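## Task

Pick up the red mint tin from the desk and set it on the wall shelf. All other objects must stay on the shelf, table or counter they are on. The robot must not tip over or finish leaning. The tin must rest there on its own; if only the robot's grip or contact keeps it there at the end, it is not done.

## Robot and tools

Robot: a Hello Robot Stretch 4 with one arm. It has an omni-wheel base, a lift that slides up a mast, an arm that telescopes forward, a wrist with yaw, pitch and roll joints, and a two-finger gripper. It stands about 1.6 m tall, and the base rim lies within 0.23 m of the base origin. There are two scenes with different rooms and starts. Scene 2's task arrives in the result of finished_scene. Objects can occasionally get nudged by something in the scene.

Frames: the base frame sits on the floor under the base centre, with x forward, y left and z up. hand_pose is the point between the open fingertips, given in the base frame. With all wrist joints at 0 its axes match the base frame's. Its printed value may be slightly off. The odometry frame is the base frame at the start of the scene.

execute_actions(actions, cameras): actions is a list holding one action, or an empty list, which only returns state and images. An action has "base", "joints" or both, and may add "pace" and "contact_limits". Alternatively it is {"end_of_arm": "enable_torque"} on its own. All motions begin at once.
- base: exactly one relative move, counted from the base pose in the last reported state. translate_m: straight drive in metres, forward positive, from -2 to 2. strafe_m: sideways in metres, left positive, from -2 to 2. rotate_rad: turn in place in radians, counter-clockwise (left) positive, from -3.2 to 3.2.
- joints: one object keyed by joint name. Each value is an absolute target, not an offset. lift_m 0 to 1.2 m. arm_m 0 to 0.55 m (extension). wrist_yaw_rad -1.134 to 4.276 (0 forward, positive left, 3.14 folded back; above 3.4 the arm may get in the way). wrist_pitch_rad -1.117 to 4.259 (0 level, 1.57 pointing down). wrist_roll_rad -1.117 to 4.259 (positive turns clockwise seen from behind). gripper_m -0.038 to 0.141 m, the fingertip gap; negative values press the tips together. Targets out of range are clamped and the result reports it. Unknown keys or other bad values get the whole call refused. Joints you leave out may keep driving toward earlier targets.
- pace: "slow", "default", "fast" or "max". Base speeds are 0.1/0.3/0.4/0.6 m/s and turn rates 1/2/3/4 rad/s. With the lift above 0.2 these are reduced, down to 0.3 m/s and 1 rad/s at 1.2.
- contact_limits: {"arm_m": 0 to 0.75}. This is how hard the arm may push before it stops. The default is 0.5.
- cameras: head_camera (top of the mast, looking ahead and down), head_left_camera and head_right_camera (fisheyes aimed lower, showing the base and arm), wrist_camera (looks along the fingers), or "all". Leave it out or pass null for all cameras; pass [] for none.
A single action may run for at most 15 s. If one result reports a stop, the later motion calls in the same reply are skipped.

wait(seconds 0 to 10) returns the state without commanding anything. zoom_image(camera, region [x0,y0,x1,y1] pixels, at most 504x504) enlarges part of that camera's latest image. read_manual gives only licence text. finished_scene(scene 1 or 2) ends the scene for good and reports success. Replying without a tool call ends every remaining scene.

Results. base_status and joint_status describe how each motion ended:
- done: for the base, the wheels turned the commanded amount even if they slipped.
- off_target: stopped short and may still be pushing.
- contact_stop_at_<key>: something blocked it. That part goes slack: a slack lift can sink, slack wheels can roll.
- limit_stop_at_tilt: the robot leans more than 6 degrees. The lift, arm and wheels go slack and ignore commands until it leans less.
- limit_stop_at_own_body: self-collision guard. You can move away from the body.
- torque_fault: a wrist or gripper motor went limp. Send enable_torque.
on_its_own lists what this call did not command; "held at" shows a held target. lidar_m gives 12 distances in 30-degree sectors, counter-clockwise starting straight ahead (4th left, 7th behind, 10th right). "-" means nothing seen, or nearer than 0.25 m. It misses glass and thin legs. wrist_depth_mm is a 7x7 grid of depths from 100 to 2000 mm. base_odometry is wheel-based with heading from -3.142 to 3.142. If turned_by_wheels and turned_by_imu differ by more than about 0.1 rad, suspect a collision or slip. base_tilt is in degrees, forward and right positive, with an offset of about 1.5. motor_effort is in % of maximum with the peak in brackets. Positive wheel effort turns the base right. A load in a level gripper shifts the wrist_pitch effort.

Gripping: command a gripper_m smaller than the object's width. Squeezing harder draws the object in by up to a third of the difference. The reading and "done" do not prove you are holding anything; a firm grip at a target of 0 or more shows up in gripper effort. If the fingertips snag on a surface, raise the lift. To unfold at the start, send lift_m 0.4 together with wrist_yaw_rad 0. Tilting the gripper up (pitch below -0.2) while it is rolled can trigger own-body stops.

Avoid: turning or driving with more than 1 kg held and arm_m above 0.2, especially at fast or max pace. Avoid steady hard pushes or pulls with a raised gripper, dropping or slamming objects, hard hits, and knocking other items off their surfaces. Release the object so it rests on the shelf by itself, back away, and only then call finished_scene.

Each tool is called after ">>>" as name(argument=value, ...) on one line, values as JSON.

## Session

>>> execute_actions(actions=[])

Scene clock: 0.00 s.
base_odometry: x=+0.000 y=+0.000 heading=+0.000 (m, m, rad; odometry frame)
turned_by_wheels: +0.000 (rad since the last result)
turned_by_imu: +0.000 (rad since the last result)
base_tilt: forward=+1.1 right=+0.2 (deg)
lidar_m: 1.82 2.34 2.59 2.64 2.07 1.69 1.74 1.11 1.04 1.90 1.88 1.76
base_status: not commanded
joint_positions: lift_m=+0.155 arm_m=+0.002 wrist_yaw_rad=+3.076 wrist_pitch_rad=-0.002 wrist_roll_rad=+0.015 gripper_m=+0.057
joint_status: not commanded
motor_effort: lift_m=+19 arm_m=+0 wrist_yaw_rad=+0 wrist_pitch_rad=-8 wrist_roll_rad=+1 gripper_m=-3 wheel_0=+0 wheel_1=-1 wheel_2=+1 (%)
hand_pose: x=-0.1091 y=+0.1062 z=+0.3335 quat_wxyz=(+0.033, +0.001, +0.007, +0.999) (m; base frame)
wrist_depth_mm: - 138 - - - 1808 1661 / - 130 - - 1863 1708 1618 / - 129 187 - - 1808 1661 / 116 139 - - - 1808 1661 / 1808 - - - 1983 1756 1661 / 1308 1281 199 1229 191 1205 1229 / 878 866 809 109 842 750 842
pictures: head_camera, head_left_camera, head_right_camera, wrist_camera
Images, in order (width x height): head_camera 420x560, head_left_camera 420x672, head_right_camera 420x672, wrist_camera 616x392.

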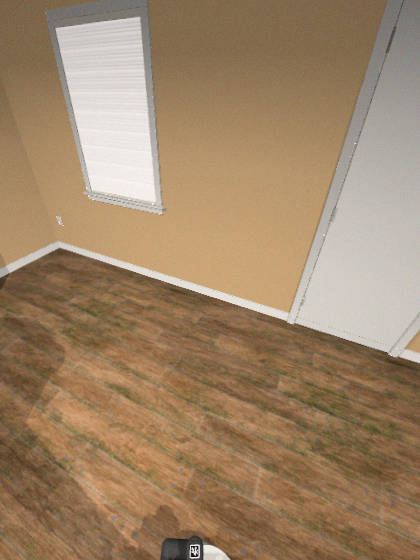

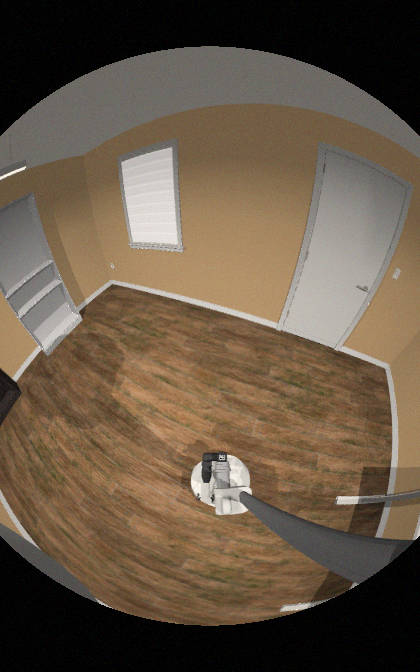

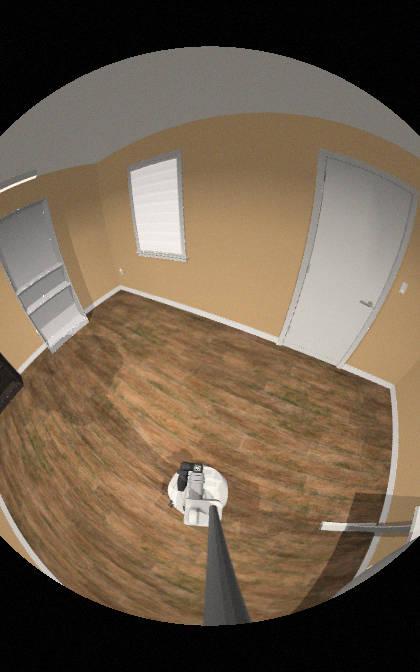

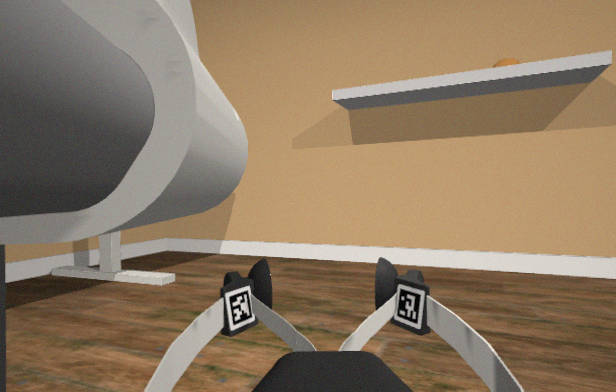

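Desk is right-behind; the shelf behind.

>>> execute_actions(actions=[{"base":{"rotate_rad":-2.0},"joints":{"lift_m":0.5}}])

Scene clock: 2.53 s.
base_odometry: x=+0.000 y=+0.000 heading=-2.000 (m, m, rad; odometry frame)
turned_by_wheels: -2.000 (rad since the last result)
turned_by_imu: -2.001 (rad since the last result)
base_tilt: forward=+1.1 right=+0.2 (deg)
lidar_m: 1.03 1.92 1.82 1.75 1.85 2.55 2.56 2.75 1.78 1.70 1.53 1.09
base_status: done
joint_positions: lift_m=+0.500 arm_m=+0.002 wrist_yaw_rad=+3.076 wrist_pitch_rad=-0.002 wrist_roll_rad=+0.015 gripper_m=+0.057
joint_status: all done
motor_effort: lift_m=+22(23) arm_m=+0(1) wrist_yaw_rad=+1(0) wrist_pitch_rad=-8(10) wrist_roll_rad=+0(1) gripper_m=-3(2) wheel_0=-1(6) wheel_1=-1(9) wheel_2=-1(7) (%)
hand_pose: x=-0.1091 y=+0.1062 z=+0.6785 quat_wxyz=(+0.033, +0.001, +0.007, +0.999) (m; base frame)
wrist_depth_mm: - 138 - - - - - / - 130 - - - - - / - 129 187 - - - - / 116 139 - - - - - / - - - - - - - / - - 199 - 191 - - / 1661 1661 1499 109 1576 1397 1576
pictures: head_camera, head_left_camera, head_right_camera, wrist_camera
Images, in order (width x height): head_camera 420x560, head_left_camera 420x672, head_right_camera 420x672, wrist_camera 616x392.

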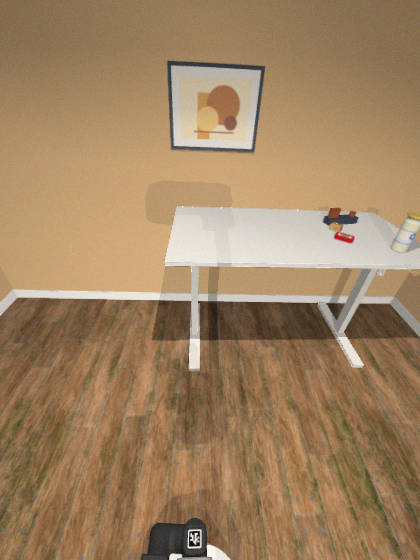

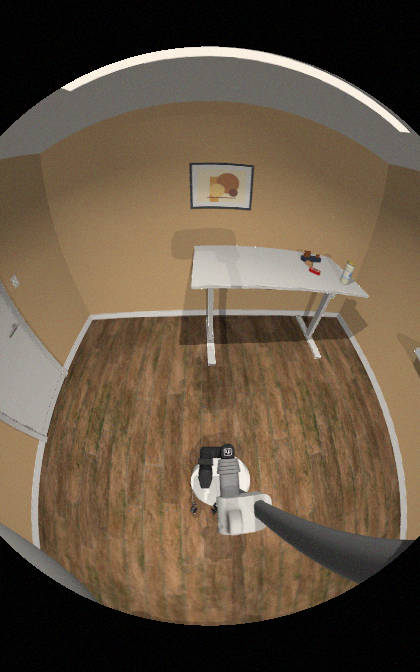

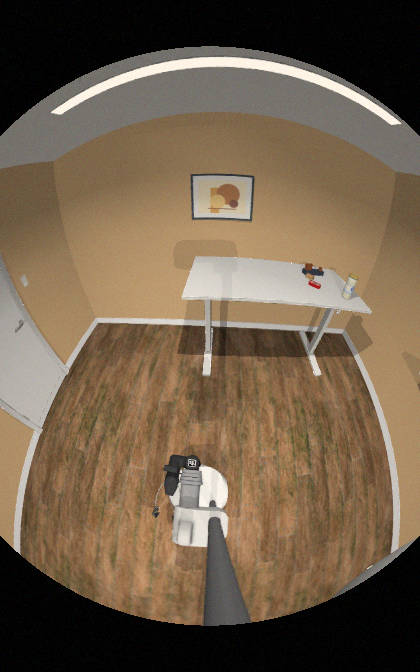

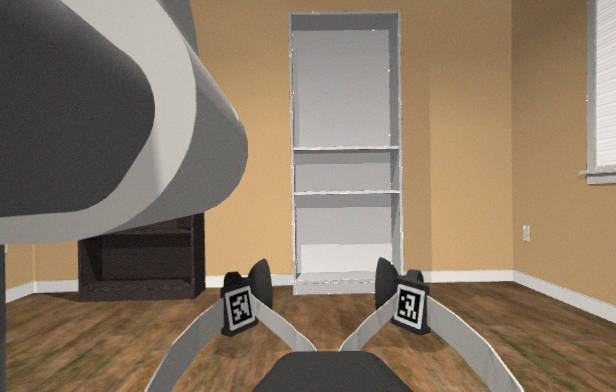

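>>> execute_actions(actions=[{"base":{"strafe_m":-0.64},"joints":{"lift_m":1.1,"wrist_yaw_rad":0,"wrist_pitch_rad":0.6,"gripper_m":0.12}}], cameras=[])

>>> execute_actions(actions=[{"base":{"translate_m":0.55}}])

Scene clock: 6.17 s.
base_odometry: x=-0.582 y=+0.267 heading=-2.000 (m, m, rad; odometry frame)
turned_by_wheels: +0.000 (rad since the last result)
turned_by_imu: -0.001 (rad since the last result)
base_tilt: forward=+1.1 right=+0.2 (deg)
lidar_m: 1.03 1.09 2.49 2.40 2.53 2.72 2.66 1.87 1.10 1.05 1.09 1.09
base_status: done
joint_positions: lift_m=+1.100 arm_m=+0.002 wrist_yaw_rad=+0.000 wrist_pitch_rad=+0.602 wrist_roll_rad=+0.015 gripper_m=+0.120
joint_status: all done
motor_effort: lift_m=+22(24) arm_m=+0(0) wrist_yaw_rad=-1(6) wrist_pitch_rad=-5(10) wrist_roll_rad=+0(0) gripper_m=+0(2) wheel_0=+0(9) wheel_1=+1(10) wheel_2=-1(1) (%)
hand_pose: x=+0.4108 y=-0.0874 z=+1.1146 quat_wxyz=(+0.955, +0.007, +0.296, -0.002) (m; base frame)
wrist_depth_mm: 1499 1464 1430 1397 1255 1138 1464 / 1025 991 1008 976 946 904 976 / 1808 1756 1756 1708 1708 1708 1708 / - 1863 1983 1921 1863 1808 1756 / 1808 1756 1808 1756 1756 1756 1708 / 1576 1499 195 1499 1464 203 1464 / 1366 1336 1366 109 1336 1308 1308
pictures: none
No camera images: the call's "cameras" was empty. Leave "cameras" out to get every camera's image.

Scene clock: 9.47 s.
base_odometry: x=-0.811 y=-0.234 heading=-2.000 (m, m, rad; odometry frame)
turned_by_wheels: +0.000 (rad since the last result)
turned_by_imu: -0.003 (rad since the last result)
base_tilt: forward=+1.0 right=+0.2 (deg)
lidar_m: 0.48 0.52 0.72 2.34 2.52 3.33 3.23 1.55 1.11 1.08 0.72 0.52
base_status: done
joint_positions: lift_m=+1.100 arm_m=+0.002 wrist_yaw_rad=+0.000 wrist_pitch_rad=+0.602 wrist_roll_rad=+0.015 gripper_m=+0.120
joint_status: not commanded
motor_effort: lift_m=+22(22) arm_m=+0(0) wrist_yaw_rad=-1(0) wrist_pitch_rad=-7(7) wrist_roll_rad=+0(1) gripper_m=+0(1) wheel_0=+1(5) wheel_1=+2(5) wheel_2=+0(12) (%)
hand_pose: x=+0.4108 y=-0.0874 z=+1.1146 quat_wxyz=(+0.955, +0.007, +0.296, -0.002) (m; base frame)
wrist_depth_mm: 991 960 960 976 960 960 960 / 1025 1008 991 976 798 866 976 / 750 741 732 723 707 699 691 / 597 585 580 569 569 554 535 / 488 488 484 477 473 466 466 / 418 421 195 415 404 202 410 / 1281 1336 1366 109 1366 1160 1336
pictures: head_camera, head_left_camera, head_right_camera, wrist_camera
Images, in order (width x height): head_camera 420x560, head_left_camera 420x672, head_right_camera 420x672, wrist_camera 616x392.

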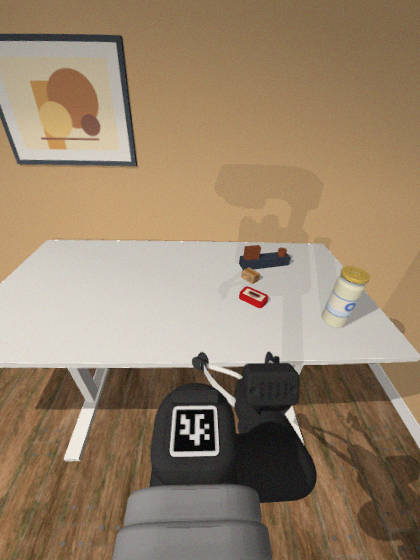

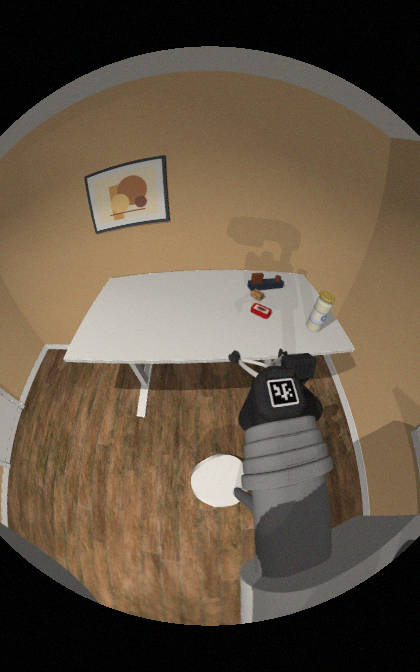

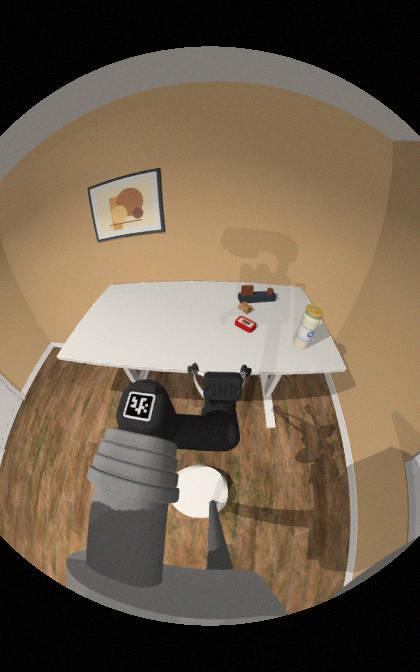

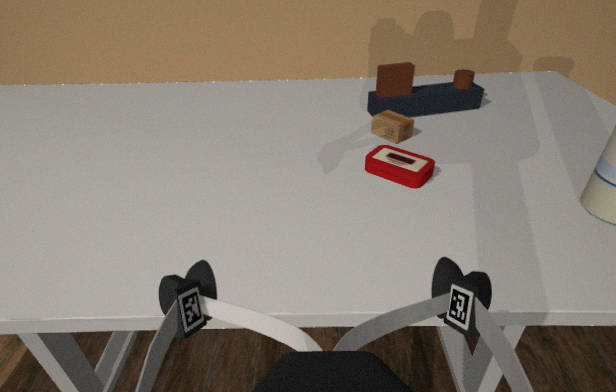

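>>> execute_actions(actions=[{"base":{"strafe_m":-0.13},"joints":{"lift_m":1.18,"wrist_pitch_rad":1.57,"wrist_roll_rad":-0.85,"gripper_m":0.11}}], cameras=[])

>>> execute_actions(actions=[{"base":{"translate_m":0.2},"joints":{"arm_m":0.39}}])

Scene clock: 11.47 s.
base_odometry: x=-0.929 y=-0.179 heading=-2.000 (m, m, rad; odometry frame)
turned_by_wheels: +0.000 (rad since the last result)
turned_by_imu: +0.000 (rad since the last result)
base_tilt: forward=+1.0 right=+0.3 (deg)
lidar_m: 0.48 0.51 0.72 2.51 2.64 3.34 3.42 1.36 0.97 0.94 0.75 0.52
base_status: done
joint_positions: lift_m=+1.180 arm_m=+0.002 wrist_yaw_rad=+0.000 wrist_pitch_rad=+1.570 wrist_roll_rad=-0.850 gripper_m=+0.110
joint_status: all done
motor_effort: lift_m=+22(22) arm_m=+0(0) wrist_yaw_rad=+0(0) wrist_pitch_rad=+1(1) wrist_roll_rad=-1(8) gripper_m=-1(0) wheel_0=+0(9) wheel_1=+0(9) wheel_2=+0(1) (%)
hand_pose: x=+0.1733 y=-0.0874 z=+1.0694 quat_wxyz=(+0.645, -0.292, +0.644, +0.291) (m; base frame)
wrist_depth_mm: 1308 1281 1281 1255 1255 1229 1255 / 1281 1281 1281 1281 1229 1229 1229 / 1308 1281 1255 1255 1255 1229 1205 / 1308 1281 1060 1060 1255 1255 1229 / 1308 1308 1078 1078 1255 1229 1255 / 1281 1281 197 1255 1255 1229 1229 / 1308 1281 1281 109 1255 1281 1255
pictures: none
No camera images: the call's "cameras" was empty. Leave "cameras" out to get every camera's image.

Scene clock: 13.73 s.
base_odometry: x=-1.012 y=-0.361 heading=-2.000 (m, m, rad; odometry frame)
turned_by_wheels: +0.000 (rad since the last result)
turned_by_imu: -0.001 (rad since the last result)
base_tilt: forward=+1.1 right=+0.2 (deg)
lidar_m: 0.29 0.32 0.42 2.45 2.64 3.56 3.45 1.37 0.97 0.99 0.45 0.31
base_status: done
joint_positions: lift_m=+1.180 arm_m=+0.389 wrist_yaw_rad=+0.000 wrist_pitch_rad=+1.570 wrist_roll_rad=-0.850 gripper_m=+0.110
joint_status: all done
motor_effort: lift_m=+22(22) arm_m=+7(8) wrist_yaw_rad=+0(0) wrist_pitch_rad=+0(1) wrist_roll_rad=+0(2) gripper_m=+0(0) wheel_0=-1(4) wheel_1=+2(8) wheel_2=+0(12) (%)
hand_pose: x=+0.5600 y=-0.0874 z=+1.0694 quat_wxyz=(+0.645, -0.292, +0.644, +0.291) (m; base frame)
wrist_depth_mm: 343 343 340 336 334 332 300 / 345 342 340 338 334 332 312 / 343 343 340 338 336 297 332 / 345 342 342 338 334 334 332 / 345 343 342 340 315 336 332 / 347 345 196 340 338 334 332 / 1281 345 342 109 336 336 334
pictures: head_camera, head_left_camera, head_right_camera, wrist_camera
Images, in order (width x height): head_camera 420x560, head_left_camera 420x672, head_right_camera 420x672, wrist_camera 616x392.

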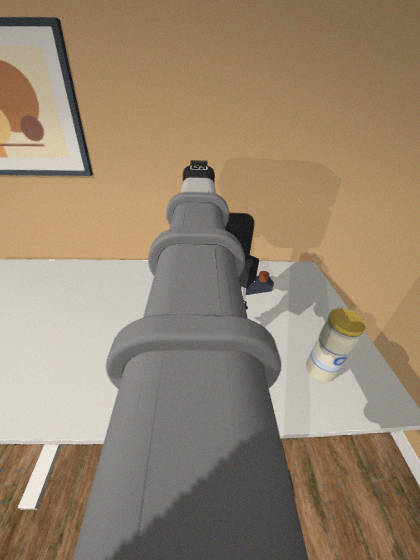

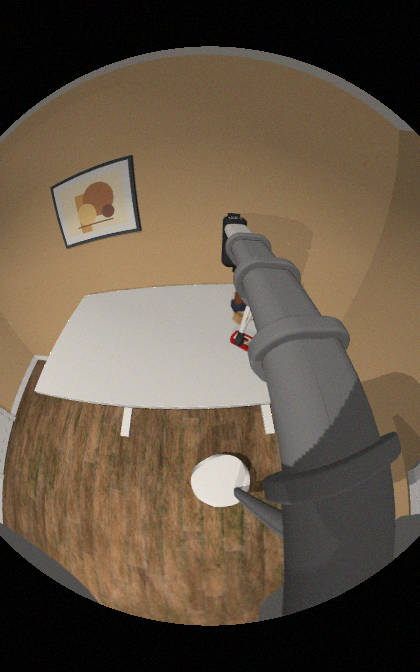

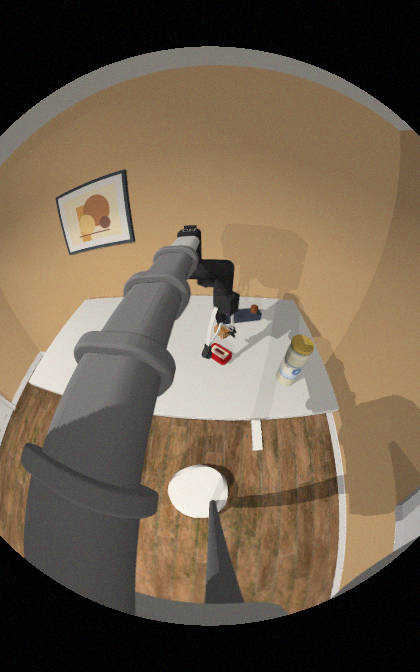

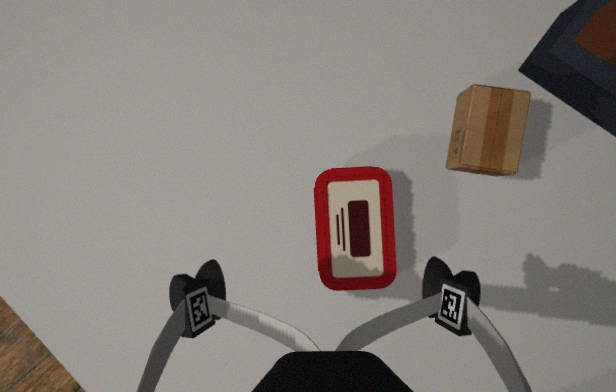

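>>> execute_actions(actions=[{"base":{"strafe_m":-0.011},"joints":{"arm_m":0.42,"lift_m":1.14}}], cameras=[])

>>> execute_actions(actions=[{"joints":{"lift_m":1.095},"pace":"slow"}], cameras=["wrist_camera","head_right_camera"])

Scene clock: 14.97 s.
base_odometry: x=-1.022 y=-0.357 heading=-2.000 (m, m, rad; odometry frame)
turned_by_wheels: +0.000 (rad since the last result)
turned_by_imu: +0.000 (rad since the last result)
base_tilt: forward=+1.0 right=+0.2 (deg)
lidar_m: 0.29 0.31 0.42 2.48 2.63 3.57 3.46 1.34 0.95 0.99 0.45 0.32
base_status: done
joint_positions: lift_m=+1.140 arm_m=+0.419 wrist_yaw_rad=+0.000 wrist_pitch_rad=+1.570 wrist_roll_rad=-0.850 gripper_m=+0.110
joint_status: all done
motor_effort: lift_m=+15(21) arm_m=+7(8) wrist_yaw_rad=+0(0) wrist_pitch_rad=-1(1) wrist_roll_rad=+2(0) gripper_m=-1(2) wheel_0=+1(6) wheel_1=-2(8) wheel_2=+0(0) (%)
hand_pose: x=+0.5899 y=-0.0874 z=+1.0300 quat_wxyz=(+0.644, -0.292, +0.644, +0.291) (m; base frame)
wrist_depth_mm: 304 301 300 297 296 293 250 / 304 303 298 298 296 294 270 / 306 304 301 300 297 258 294 / 306 303 301 278 297 296 293 / 306 306 303 277 297 296 294 / 306 304 197 278 298 294 296 / 307 306 304 109 298 298 296
pictures: none
No camera images: the call's "cameras" was empty. Leave "cameras" out to get every camera's image.

Scene clock: 16.20 s.
base_odometry: x=-1.022 y=-0.357 heading=-2.000 (m, m, rad; odometry frame)
turned_by_wheels: +0.000 (rad since the last result)
turned_by_imu: +0.000 (rad since the last result)
base_tilt: forward=+1.0 right=+0.2 (deg)
lidar_m: 0.29 0.31 0.43 2.49 2.63 3.57 3.45 1.33 0.96 0.99 0.46 0.32
base_status: not commanded
joint_positions: lift_m=+1.095 arm_m=+0.419 wrist_yaw_rad=+0.000 wrist_pitch_rad=+1.570 wrist_roll_rad=-0.850 gripper_m=+0.110
joint_status: all done
motor_effort: lift_m=+15(15) arm_m=+7(6) wrist_yaw_rad=+0(0) wrist_pitch_rad=-1(1) wrist_roll_rad=+1(1) gripper_m=-1(0) wheel_0=+1(1) wheel_1=-2(2) wheel_2=+0(0) (%)
hand_pose: x=+0.5899 y=-0.0874 z=+0.9850 quat_wxyz=(+0.644, -0.292, +0.644, +0.291) (m; base frame)
wrist_depth_mm: 259 257 256 254 253 250 244 / 259 258 256 254 252 222 249 / 260 258 256 254 253 215 249 / 259 258 256 232 253 252 250 / 260 259 256 232 254 252 251 / 262 260 196 233 231 251 251 / 262 260 258 109 254 252 251
pictures: head_right_camera, wrist_camera
Images, in order (width x height): head_right_camera 420x672, wrist_camera 616x392.

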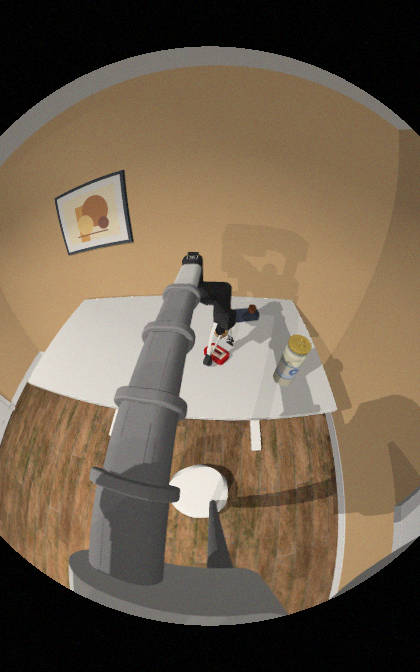

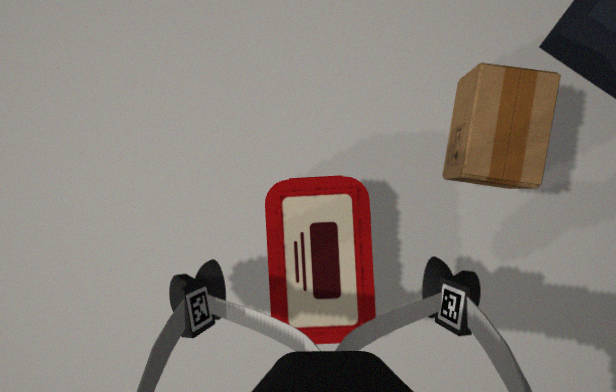

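>>> execute_actions(actions=[{"joints":{"lift_m":1.09,"gripper_m":0.02}}], cameras=["wrist_camera"])

>>> execute_actions(actions=[{"joints":{"lift_m":1.16}}], cameras=["wrist_camera","head_right_camera"])

Scene clock: 19.50 s.
base_odometry: x=-1.022 y=-0.357 heading=-2.000 (m, m, rad; odometry frame)
turned_by_wheels: +0.000 (rad since the last result)
turned_by_imu: +0.001 (rad since the last result)
base_tilt: forward=+1.1 right=+0.2 (deg)
lidar_m: 0.28 0.32 0.42 2.50 2.63 3.59 3.46 1.34 0.96 0.97 0.44 0.31
base_status: not commanded
joint_positions: lift_m=+1.090 arm_m=+0.419 wrist_yaw_rad=+0.000 wrist_pitch_rad=+1.570 wrist_roll_rad=-0.850 gripper_m=+0.020
joint_status: all done
motor_effort: lift_m=+15(15) arm_m=+7(7) wrist_yaw_rad=+0(0) wrist_pitch_rad=-2(0) wrist_roll_rad=-1(0) gripper_m=-25(25) wheel_0=+1(1) wheel_1=-1(2) wheel_2=-1(0) (%)
hand_pose: x=+0.5899 y=-0.0874 z=+0.9800 quat_wxyz=(+0.644, -0.292, +0.644, +0.291) (m; base frame)
wrist_depth_mm: 254 253 250 249 247 245 244 / 254 252 251 249 247 212 236 / 253 253 251 250 248 210 244 / 255 254 251 220 248 246 245 / 256 253 253 221 248 247 246 / 256 254 184 221 202 248 246 / 256 254 253 109 248 248 247
pictures: wrist_camera
Images, in order (width x height): wrist_camera 616x392.

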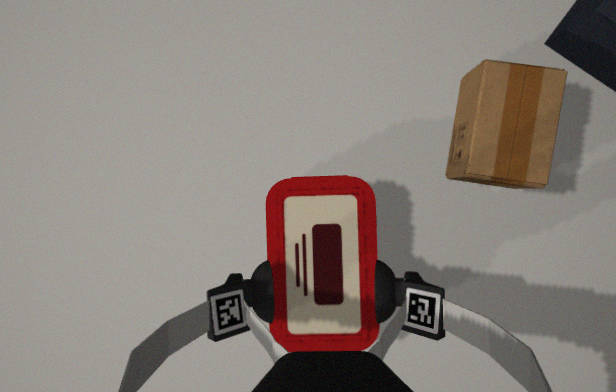

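Scene clock: 20.77 s.
base_odometry: x=-1.022 y=-0.357 heading=-2.000 (m, m, rad; odometry frame)
turned_by_wheels: +0.000 (rad since the last result)
turned_by_imu: +0.000 (rad since the last result)
base_tilt: forward=+1.1 right=+0.2 (deg)
lidar_m: 0.27 0.30 0.44 2.48 2.64 3.57 3.46 1.35 0.97 0.96 0.45 0.32
base_status: not commanded
joint_positions: lift_m=+1.160 arm_m=+0.419 wrist_yaw_rad=+0.000 wrist_pitch_rad=+1.570 wrist_roll_rad=-0.850 gripper_m=+0.020
joint_status: all done
motor_effort: lift_m=+23(24) arm_m=+7(7) wrist_yaw_rad=-1(0) wrist_pitch_rad=+0(2) wrist_roll_rad=-1(0) gripper_m=-23(25) wheel_0=+1(1) wheel_1=-2(2) wheel_2=+0(0) (%)
hand_pose: x=+0.5899 y=-0.0874 z=+1.0494 quat_wxyz=(+0.644, -0.292, +0.644, +0.291) (m; base frame)
wrist_depth_mm: 322 324 319 317 315 314 267 / 324 320 319 319 315 312 268 / 324 322 320 319 315 278 312 / 325 324 320 221 315 314 312 / 325 324 320 220 317 315 312 / 327 325 184 222 202 314 314 / 327 325 322 109 319 315 314
pictures: head_right_camera, wrist_camera
Images, in order (width x height): head_right_camera 420x672, wrist_camera 616x392.

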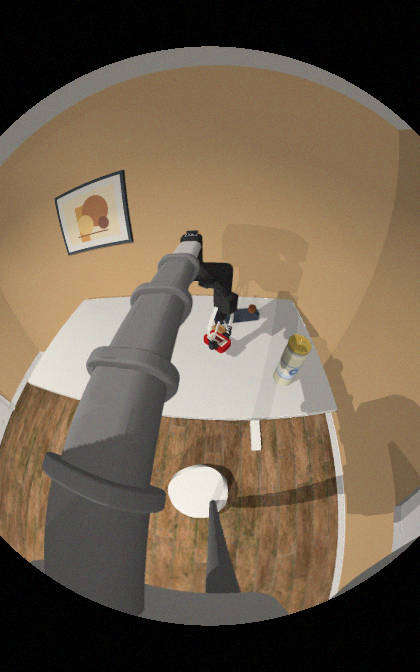

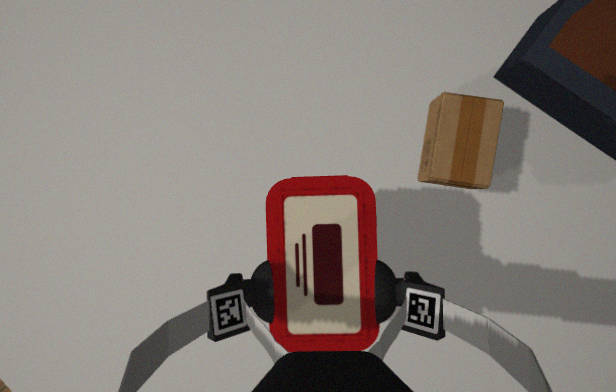

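>>> execute_actions(actions=[{"base":{"translate_m":-0.45},"joints":{"arm_m":0.0,"lift_m":1.19}}], cameras=[])

>>> execute_actions(actions=[{"base":{"rotate_rad":-1.57},"joints":{"wrist_roll_rad":0.0}}])

Scene clock: 23.87 s.
base_odometry: x=-0.835 y=+0.053 heading=-2.000 (m, m, rad; odometry frame)
turned_by_wheels: +0.000 (rad since the last result)
turned_by_imu: +0.003 (rad since the last result)
base_tilt: forward=+1.0 right=+0.2 (deg)
lidar_m: 0.74 0.78 1.07 2.52 2.68 3.01 3.23 1.68 0.96 0.91 1.23 0.78
base_status: done
joint_positions: lift_m=+1.190 arm_m=+0.003 wrist_yaw_rad=+0.000 wrist_pitch_rad=+1.570 wrist_roll_rad=-0.850 gripper_m=+0.020
joint_status: all done
joint sent to its limit — the command would take arm_m past its lower limit, so that joint was sent only as far as its limit.
motor_effort: lift_m=+23(25) arm_m=-7(7) wrist_yaw_rad=+0(0) wrist_pitch_rad=-2(1) wrist_roll_rad=+1(1) gripper_m=-23(24) wheel_0=+1(4) wheel_1=+1(6) wheel_2=-3(11) (%)
hand_pose: x=+0.1743 y=-0.0874 z=+1.0794 quat_wxyz=(+0.644, -0.292, +0.644, +0.291) (m; base frame)
wrist_depth_mm: 1281 1308 1255 1281 1255 1255 1281 / 1281 1281 1281 1281 1281 1255 1229 / 1308 1281 1281 1281 1281 1255 1255 / 1308 1308 1060 221 1255 1255 1255 / 1281 1308 1060 221 1255 1255 1229 / 1308 1308 184 221 202 1281 1255 / 1308 449 1281 109 1281 1281 1255
pictures: none
No camera images: the call's "cameras" was empty. Leave "cameras" out to get every camera's image.

Scene clock: 26.67 s.
base_odometry: x=-0.835 y=+0.053 heading=+2.714 (m, m, rad; odometry frame)
turned_by_wheels: -1.569 (rad since the last result)
turned_by_imu: -1.570 (rad since the last result)
base_tilt: forward=+1.1 right=+0.2 (deg)
lidar_m: 0.91 1.22 0.76 0.72 0.78 1.08 2.55 2.68 3.04 2.88 1.67 0.93
base_status: done
joint_positions: lift_m=+1.190 arm_m=+0.003 wrist_yaw_rad=+0.000 wrist_pitch_rad=+1.570 wrist_roll_rad=+0.000 gripper_m=+0.020
joint_status: all done
motor_effort: lift_m=+23(23) arm_m=-7(7) wrist_yaw_rad=+1(0) wrist_pitch_rad=-1(2) wrist_roll_rad=+1(8) gripper_m=-24(24) wheel_0=+2(4) wheel_1=+4(6) wheel_2=+2(7) (%)
hand_pose: x=+0.1744 y=-0.0874 z=+1.0794 quat_wxyz=(+0.707, +0.000, +0.707, +0.000) (m; base frame)
wrist_depth_mm: 1308 1281 1255 1281 1255 1255 1229 / 1281 1281 1281 1255 1255 1255 1255 / 1281 1281 1281 1281 1255 1255 1255 / 1308 1281 1281 221 1281 1281 1255 / 1308 1281 1281 220 1281 1255 1255 / 1308 1281 183 221 202 1255 1281 / 1308 1308 1281 109 1255 1281 1255
pictures: head_camera, head_left_camera, head_right_camera, wrist_camera
Images, in order (width x height): head_camera 420x560, head_left_camera 420x672, head_right_camera 420x672, wrist_camera 616x392.

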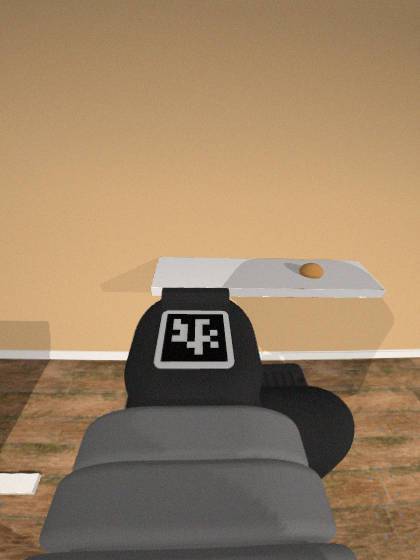

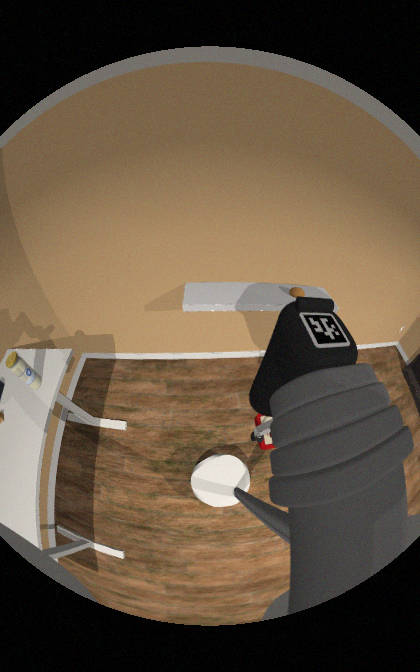

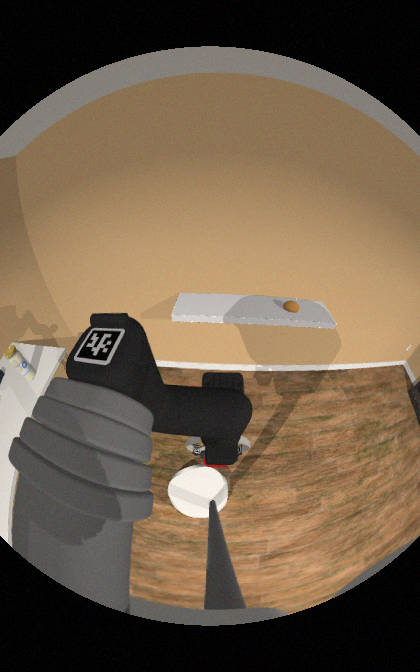

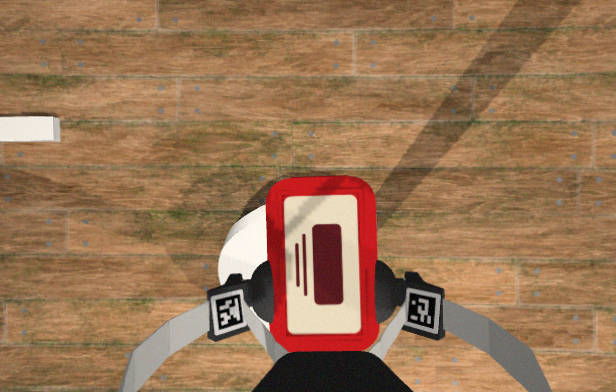

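>>> execute_actions(actions=[{"base":{"translate_m":0.5},"joints":{"arm_m":0.36,"lift_m":1.13}}])

Scene clock: 29.93 s.
base_odometry: x=-1.290 y=+0.260 heading=+2.714 (m, m, rad; odometry frame)
turned_by_wheels: +0.000 (rad since the last result)
turned_by_imu: -0.002 (rad since the last result)
base_tilt: forward=+1.1 right=+0.2 (deg)
lidar_m: 0.40 0.43 0.97 0.75 0.78 1.09 3.08 3.20 3.20 2.67 0.61 0.44
base_status: done
joint_positions: lift_m=+1.130 arm_m=+0.359 wrist_yaw_rad=+0.000 wrist_pitch_rad=+1.570 wrist_roll_rad=+0.000 gripper_m=+0.020
joint_status: all done
motor_effort: lift_m=+16(21) arm_m=+7(9) wrist_yaw_rad=+0(2) wrist_pitch_rad=-1(3) wrist_roll_rad=+2(2) gripper_m=-24(23) wheel_0=+1(5) wheel_1=+1(7) wheel_2=+2(10) (%)
hand_pose: x=+0.5299 y=-0.0874 z=+1.0200 quat_wxyz=(+0.707, +0.000, +0.707, +0.000) (m; base frame)
wrist_depth_mm: 252 250 249 248 248 249 250 / 347 345 343 342 342 338 336 / 345 347 345 343 340 338 336 / 349 347 343 221 342 340 336 / 349 347 347 221 342 340 338 / 351 349 183 221 202 340 338 / 1229 351 1025 109 343 1205 340
pictures: head_camera, head_left_camera, head_right_camera, wrist_camera
Images, in order (width x height): head_camera 420x560, head_left_camera 420x672, head_right_camera 420x672, wrist_camera 616x392.

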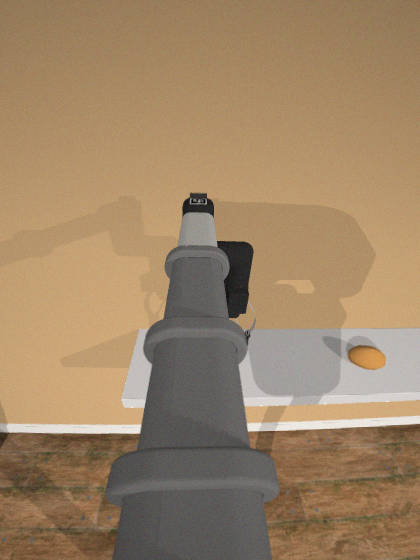

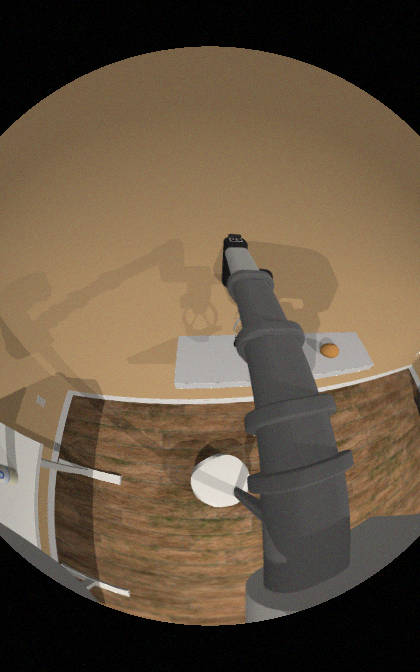

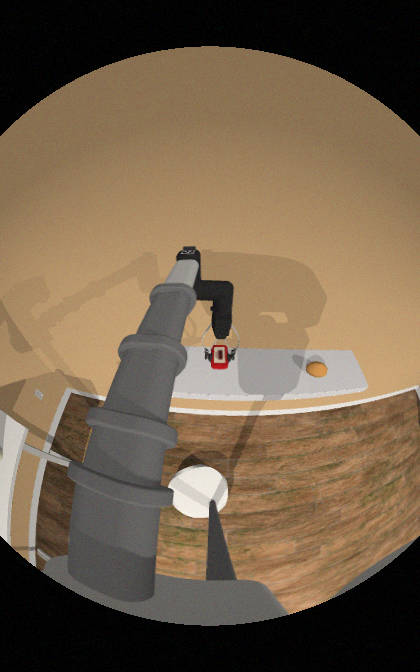

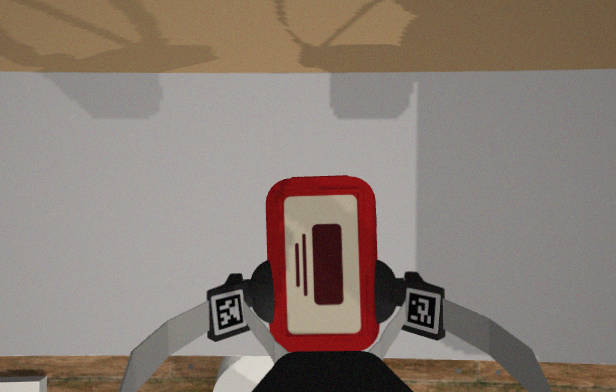

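>>> execute_actions(actions=[{"joints":{"arm_m":0.38,"lift_m":1.06}}], cameras=[])

>>> execute_actions(actions=[{"joints":{"lift_m":1.04},"pace":"slow"}], cameras=["wrist_camera"])

Scene clock: 31.33 s.
base_odometry: x=-1.290 y=+0.260 heading=+2.714 (m, m, rad; odometry frame)
turned_by_wheels: +0.000 (rad since the last result)
turned_by_imu: +0.000 (rad since the last result)
base_tilt: forward=+1.1 right=+0.2 (deg)
lidar_m: 0.41 0.43 0.97 0.74 0.79 1.08 3.08 3.20 3.20 2.67 0.60 0.44
base_status: not commanded
joint_positions: lift_m=+1.060 arm_m=+0.379 wrist_yaw_rad=+0.000 wrist_pitch_rad=+1.570 wrist_roll_rad=+0.000 gripper_m=+0.020
joint_status: all done
motor_effort: lift_m=+16(16) arm_m=+7(8) wrist_yaw_rad=+0(0) wrist_pitch_rad=-1(2) wrist_roll_rad=-1(1) gripper_m=-25(25) wheel_0=+1(1) wheel_1=+1(1) wheel_2=+2(2) (%)
hand_pose: x=+0.5499 y=-0.0874 z=+0.9500 quat_wxyz=(+0.707, +0.000, +0.707, +0.000) (m; base frame)
wrist_depth_mm: 206 204 202 201 201 202 203 / 277 274 273 272 271 270 268 / 278 276 274 273 271 270 268 / 277 277 274 221 271 271 268 / 281 278 274 221 272 271 270 / 281 277 184 220 202 272 271 / 281 278 277 109 273 272 272
pictures: none
No camera images: the call's "cameras" was empty. Leave "cameras" out to get every camera's image.

Scene clock: 32.27 s.
base_odometry: x=-1.290 y=+0.260 heading=+2.714 (m, m, rad; odometry frame)
turned_by_wheels: +0.000 (rad since the last result)
turned_by_imu: +0.000 (rad since the last result)
base_tilt: forward=+1.1 right=+0.2 (deg)
lidar_m: 0.42 0.44 0.95 0.75 0.79 1.09 3.08 3.20 3.20 2.67 0.61 0.45
base_status: not commanded
joint_positions: lift_m=+1.040 arm_m=+0.379 wrist_yaw_rad=+0.000 wrist_pitch_rad=+1.570 wrist_roll_rad=+0.000 gripper_m=+0.020
joint_status: all done
motor_effort: lift_m=+16(16) arm_m=+7(7) wrist_yaw_rad=-1(0) wrist_pitch_rad=-3(1) wrist_roll_rad=+1(0) gripper_m=-23(25) wheel_0=+1(1) wheel_1=+1(1) wheel_2=+2(2) (%)
hand_pose: x=+0.5499 y=-0.0874 z=+0.9300 quat_wxyz=(+0.707, +0.000, +0.707, +0.000) (m; base frame)
wrist_depth_mm: 205 203 202 201 201 202 204 / 256 255 254 253 252 250 248 / 257 255 255 253 252 252 249 / 259 257 255 221 252 251 251 / 258 257 256 221 252 252 251 / 260 257 184 220 202 252 251 / 259 258 257 109 254 253 251
pictures: wrist_camera
Images, in order (width x height): wrist_camera 616x392.

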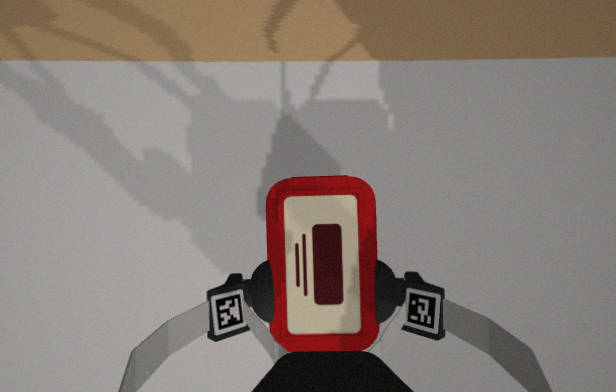

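At desk grasp it was ~250; 3 mm more, then release.

>>> execute_actions(actions=[{"joints":{"lift_m":1.036},"pace":"slow"}], cameras=[])

>>> execute_actions(actions=[{"joints":{"gripper_m":0.11}}], cameras=["wrist_camera"])

>>> execute_actions(actions=[{"joints":{"lift_m":1.12}}], cameras=[])

>>> execute_actions(actions=[{"base":{"translate_m":-0.2},"joints":{"arm_m":0.05}}], cameras=["head_camera","head_right_camera"])

Scene clock: 32.97 s.
base_odometry: x=-1.290 y=+0.260 heading=+2.714 (m, m, rad; odometry frame)
turned_by_wheels: +0.000 (rad since the last result)
turned_by_imu: +0.000 (rad since the last result)
base_tilt: forward=+1.1 right=+0.2 (deg)
lidar_m: 0.40 0.42 0.96 0.76 0.78 1.07 3.08 3.19 3.18 2.68 0.61 0.42
base_status: not commanded
joint_positions: lift_m=+1.036 arm_m=+0.379 wrist_yaw_rad=+0.000 wrist_pitch_rad=+1.570 wrist_roll_rad=+0.000 gripper_m=+0.020
joint_status: all done
motor_effort: lift_m=+15(16) arm_m=+7(7) wrist_yaw_rad=+1(0) wrist_pitch_rad=-2(1) wrist_roll_rad=-1(2) gripper_m=-26(24) wheel_0=+1(1) wheel_1=+1(1) wheel_2=+2(2) (%)
hand_pose: x=+0.5499 y=-0.0874 z=+0.9260 quat_wxyz=(+0.707, +0.000, +0.707, +0.000) (m; base frame)
wrist_depth_mm: 206 202 202 201 201 202 203 / 253 251 249 249 247 246 245 / 254 253 250 249 248 247 246 / 254 252 251 221 249 248 245 / 255 253 253 221 250 248 248 / 255 254 184 221 202 248 248 / 256 255 254 109 250 249 248
pictures: none
No camera images: the call's "cameras" was empty. Leave "cameras" out to get every camera's image.

Scene clock: 34.70 s.
base_odometry: x=-1.290 y=+0.260 heading=+2.714 (m, m, rad; odometry frame)
turned_by_wheels: +0.000 (rad since the last result)
turned_by_imu: +0.000 (rad since the last result)
base_tilt: forward=+1.1 right=+0.2 (deg)
lidar_m: 0.41 0.43 0.97 0.75 0.78 1.06 3.08 3.21 3.21 2.66 0.61 0.45
base_status: not commanded
joint_positions: lift_m=+1.036 arm_m=+0.379 wrist_yaw_rad=+0.000 wrist_pitch_rad=+1.570 wrist_roll_rad=+0.000 gripper_m=+0.110
joint_status: all done
motor_effort: lift_m=+16(15) arm_m=+7(7) wrist_yaw_rad=+1(0) wrist_pitch_rad=-2(2) wrist_roll_rad=+2(1) gripper_m=-2(23) wheel_0=+1(1) wheel_1=+1(1) wheel_2=+2(2) (%)
hand_pose: x=+0.5499 y=-0.0874 z=+0.9260 quat_wxyz=(+0.707, +0.000, +0.707, +0.000) (m; base frame)
wrist_depth_mm: 205 202 202 201 200 202 203 / 253 252 251 248 248 246 245 / 254 252 251 250 249 247 245 / 254 253 252 227 249 248 246 / 255 254 253 227 249 248 247 / 256 253 196 228 228 249 248 / 256 255 254 109 251 249 248
pictures: wrist_camera
Images, in order (width x height): wrist_camera 616x392.

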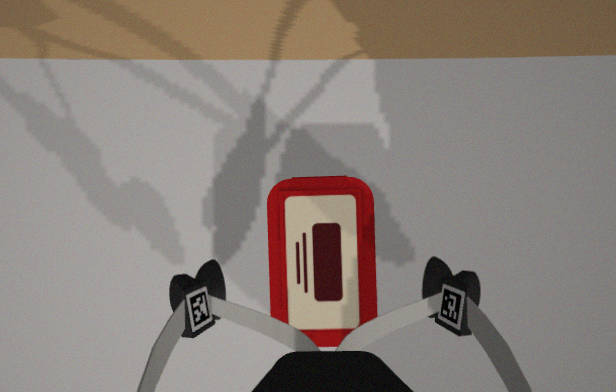

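Scene clock: 36.03 s.
base_odometry: x=-1.290 y=+0.260 heading=+2.714 (m, m, rad; odometry frame)
turned_by_wheels: +0.000 (rad since the last result)
turned_by_imu: +0.000 (rad since the last result)
base_tilt: forward=+1.1 right=+0.2 (deg)
lidar_m: 0.40 0.43 0.96 0.75 0.79 1.07 3.07 3.18 3.21 2.66 0.60 0.44
base_status: not commanded
joint_positions: lift_m=+1.120 arm_m=+0.379 wrist_yaw_rad=+0.000 wrist_pitch_rad=+1.570 wrist_roll_rad=+0.000 gripper_m=+0.110
joint_status: all done
motor_effort: lift_m=+22(23) arm_m=+7(7) wrist_yaw_rad=+0(0) wrist_pitch_rad=-2(3) wrist_roll_rad=+1(1) gripper_m=-1(2) wheel_0=+1(1) wheel_1=+1(1) wheel_2=+2(2) (%)
hand_pose: x=+0.5499 y=-0.0874 z=+1.0094 quat_wxyz=(+0.707, +0.000, +0.707, +0.000) (m; base frame)
wrist_depth_mm: 205 203 202 201 201 201 202 / 312 309 307 306 306 306 307 / 338 336 334 332 330 329 325 / 340 336 334 309 332 330 329 / 340 338 336 310 330 330 327 / 342 338 197 334 332 330 330 / 340 340 336 109 334 330 330
pictures: none
No camera images: the call's "cameras" was empty. Leave "cameras" out to get every camera's image.

Scene clock: 38.13 s.
base_odometry: x=-1.108 y=+0.177 heading=+2.714 (m, m, rad; odometry frame)
turned_by_wheels: +0.000 (rad since the last result)
turned_by_imu: +0.001 (rad since the last result)
base_tilt: forward=+1.1 right=+0.2 (deg)
lidar_m: 0.60 0.63 0.79 0.74 0.78 1.06 2.86 2.99 3.09 2.87 0.91 0.64
base_status: done
joint_positions: lift_m=+1.120 arm_m=+0.051 wrist_yaw_rad=+0.000 wrist_pitch_rad=+1.570 wrist_roll_rad=+0.000 gripper_m=+0.110
joint_status: all done
motor_effort: lift_m=+22(22) arm_m=-7(7) wrist_yaw_rad=+0(0) wrist_pitch_rad=-1(4) wrist_roll_rad=-1(2) gripper_m=+0(1) wheel_0=-1(5) wheel_1=-2(5) wheel_2=-1(10) (%)
hand_pose: x=+0.2223 y=-0.0874 z=+1.0094 quat_wxyz=(+0.707, +0.000, +0.707, +0.000) (m; base frame)
wrist_depth_mm: 1229 1229 1182 1182 1182 1205 1182 / 1205 1205 1229 1205 1229 1205 1182 / 1255 1229 1229 1205 1205 1182 1205 / 1229 1229 1229 1205 1205 1182 1182 / 1229 1229 1042 1008 1205 1182 1205 / 1229 1229 196 1008 1205 1205 1182 / 1229 1229 1205 109 1205 1182 1182
pictures: head_camera, head_right_camera
Images, in order (width x height): head_camera 420x560, head_right_camera 420x672.

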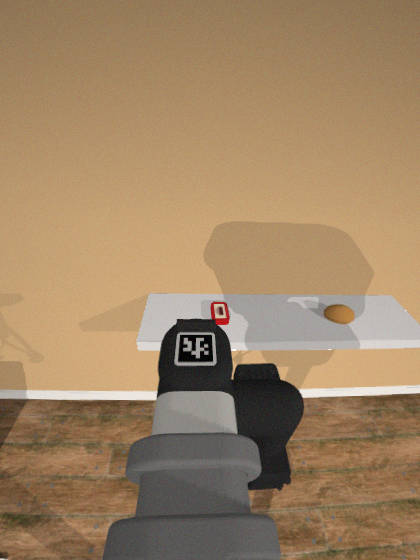

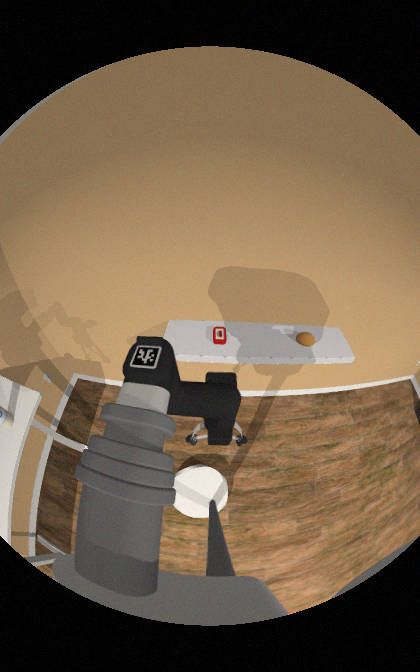

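>>> finished_scene(scene=2)

The scene is finished: the task was done.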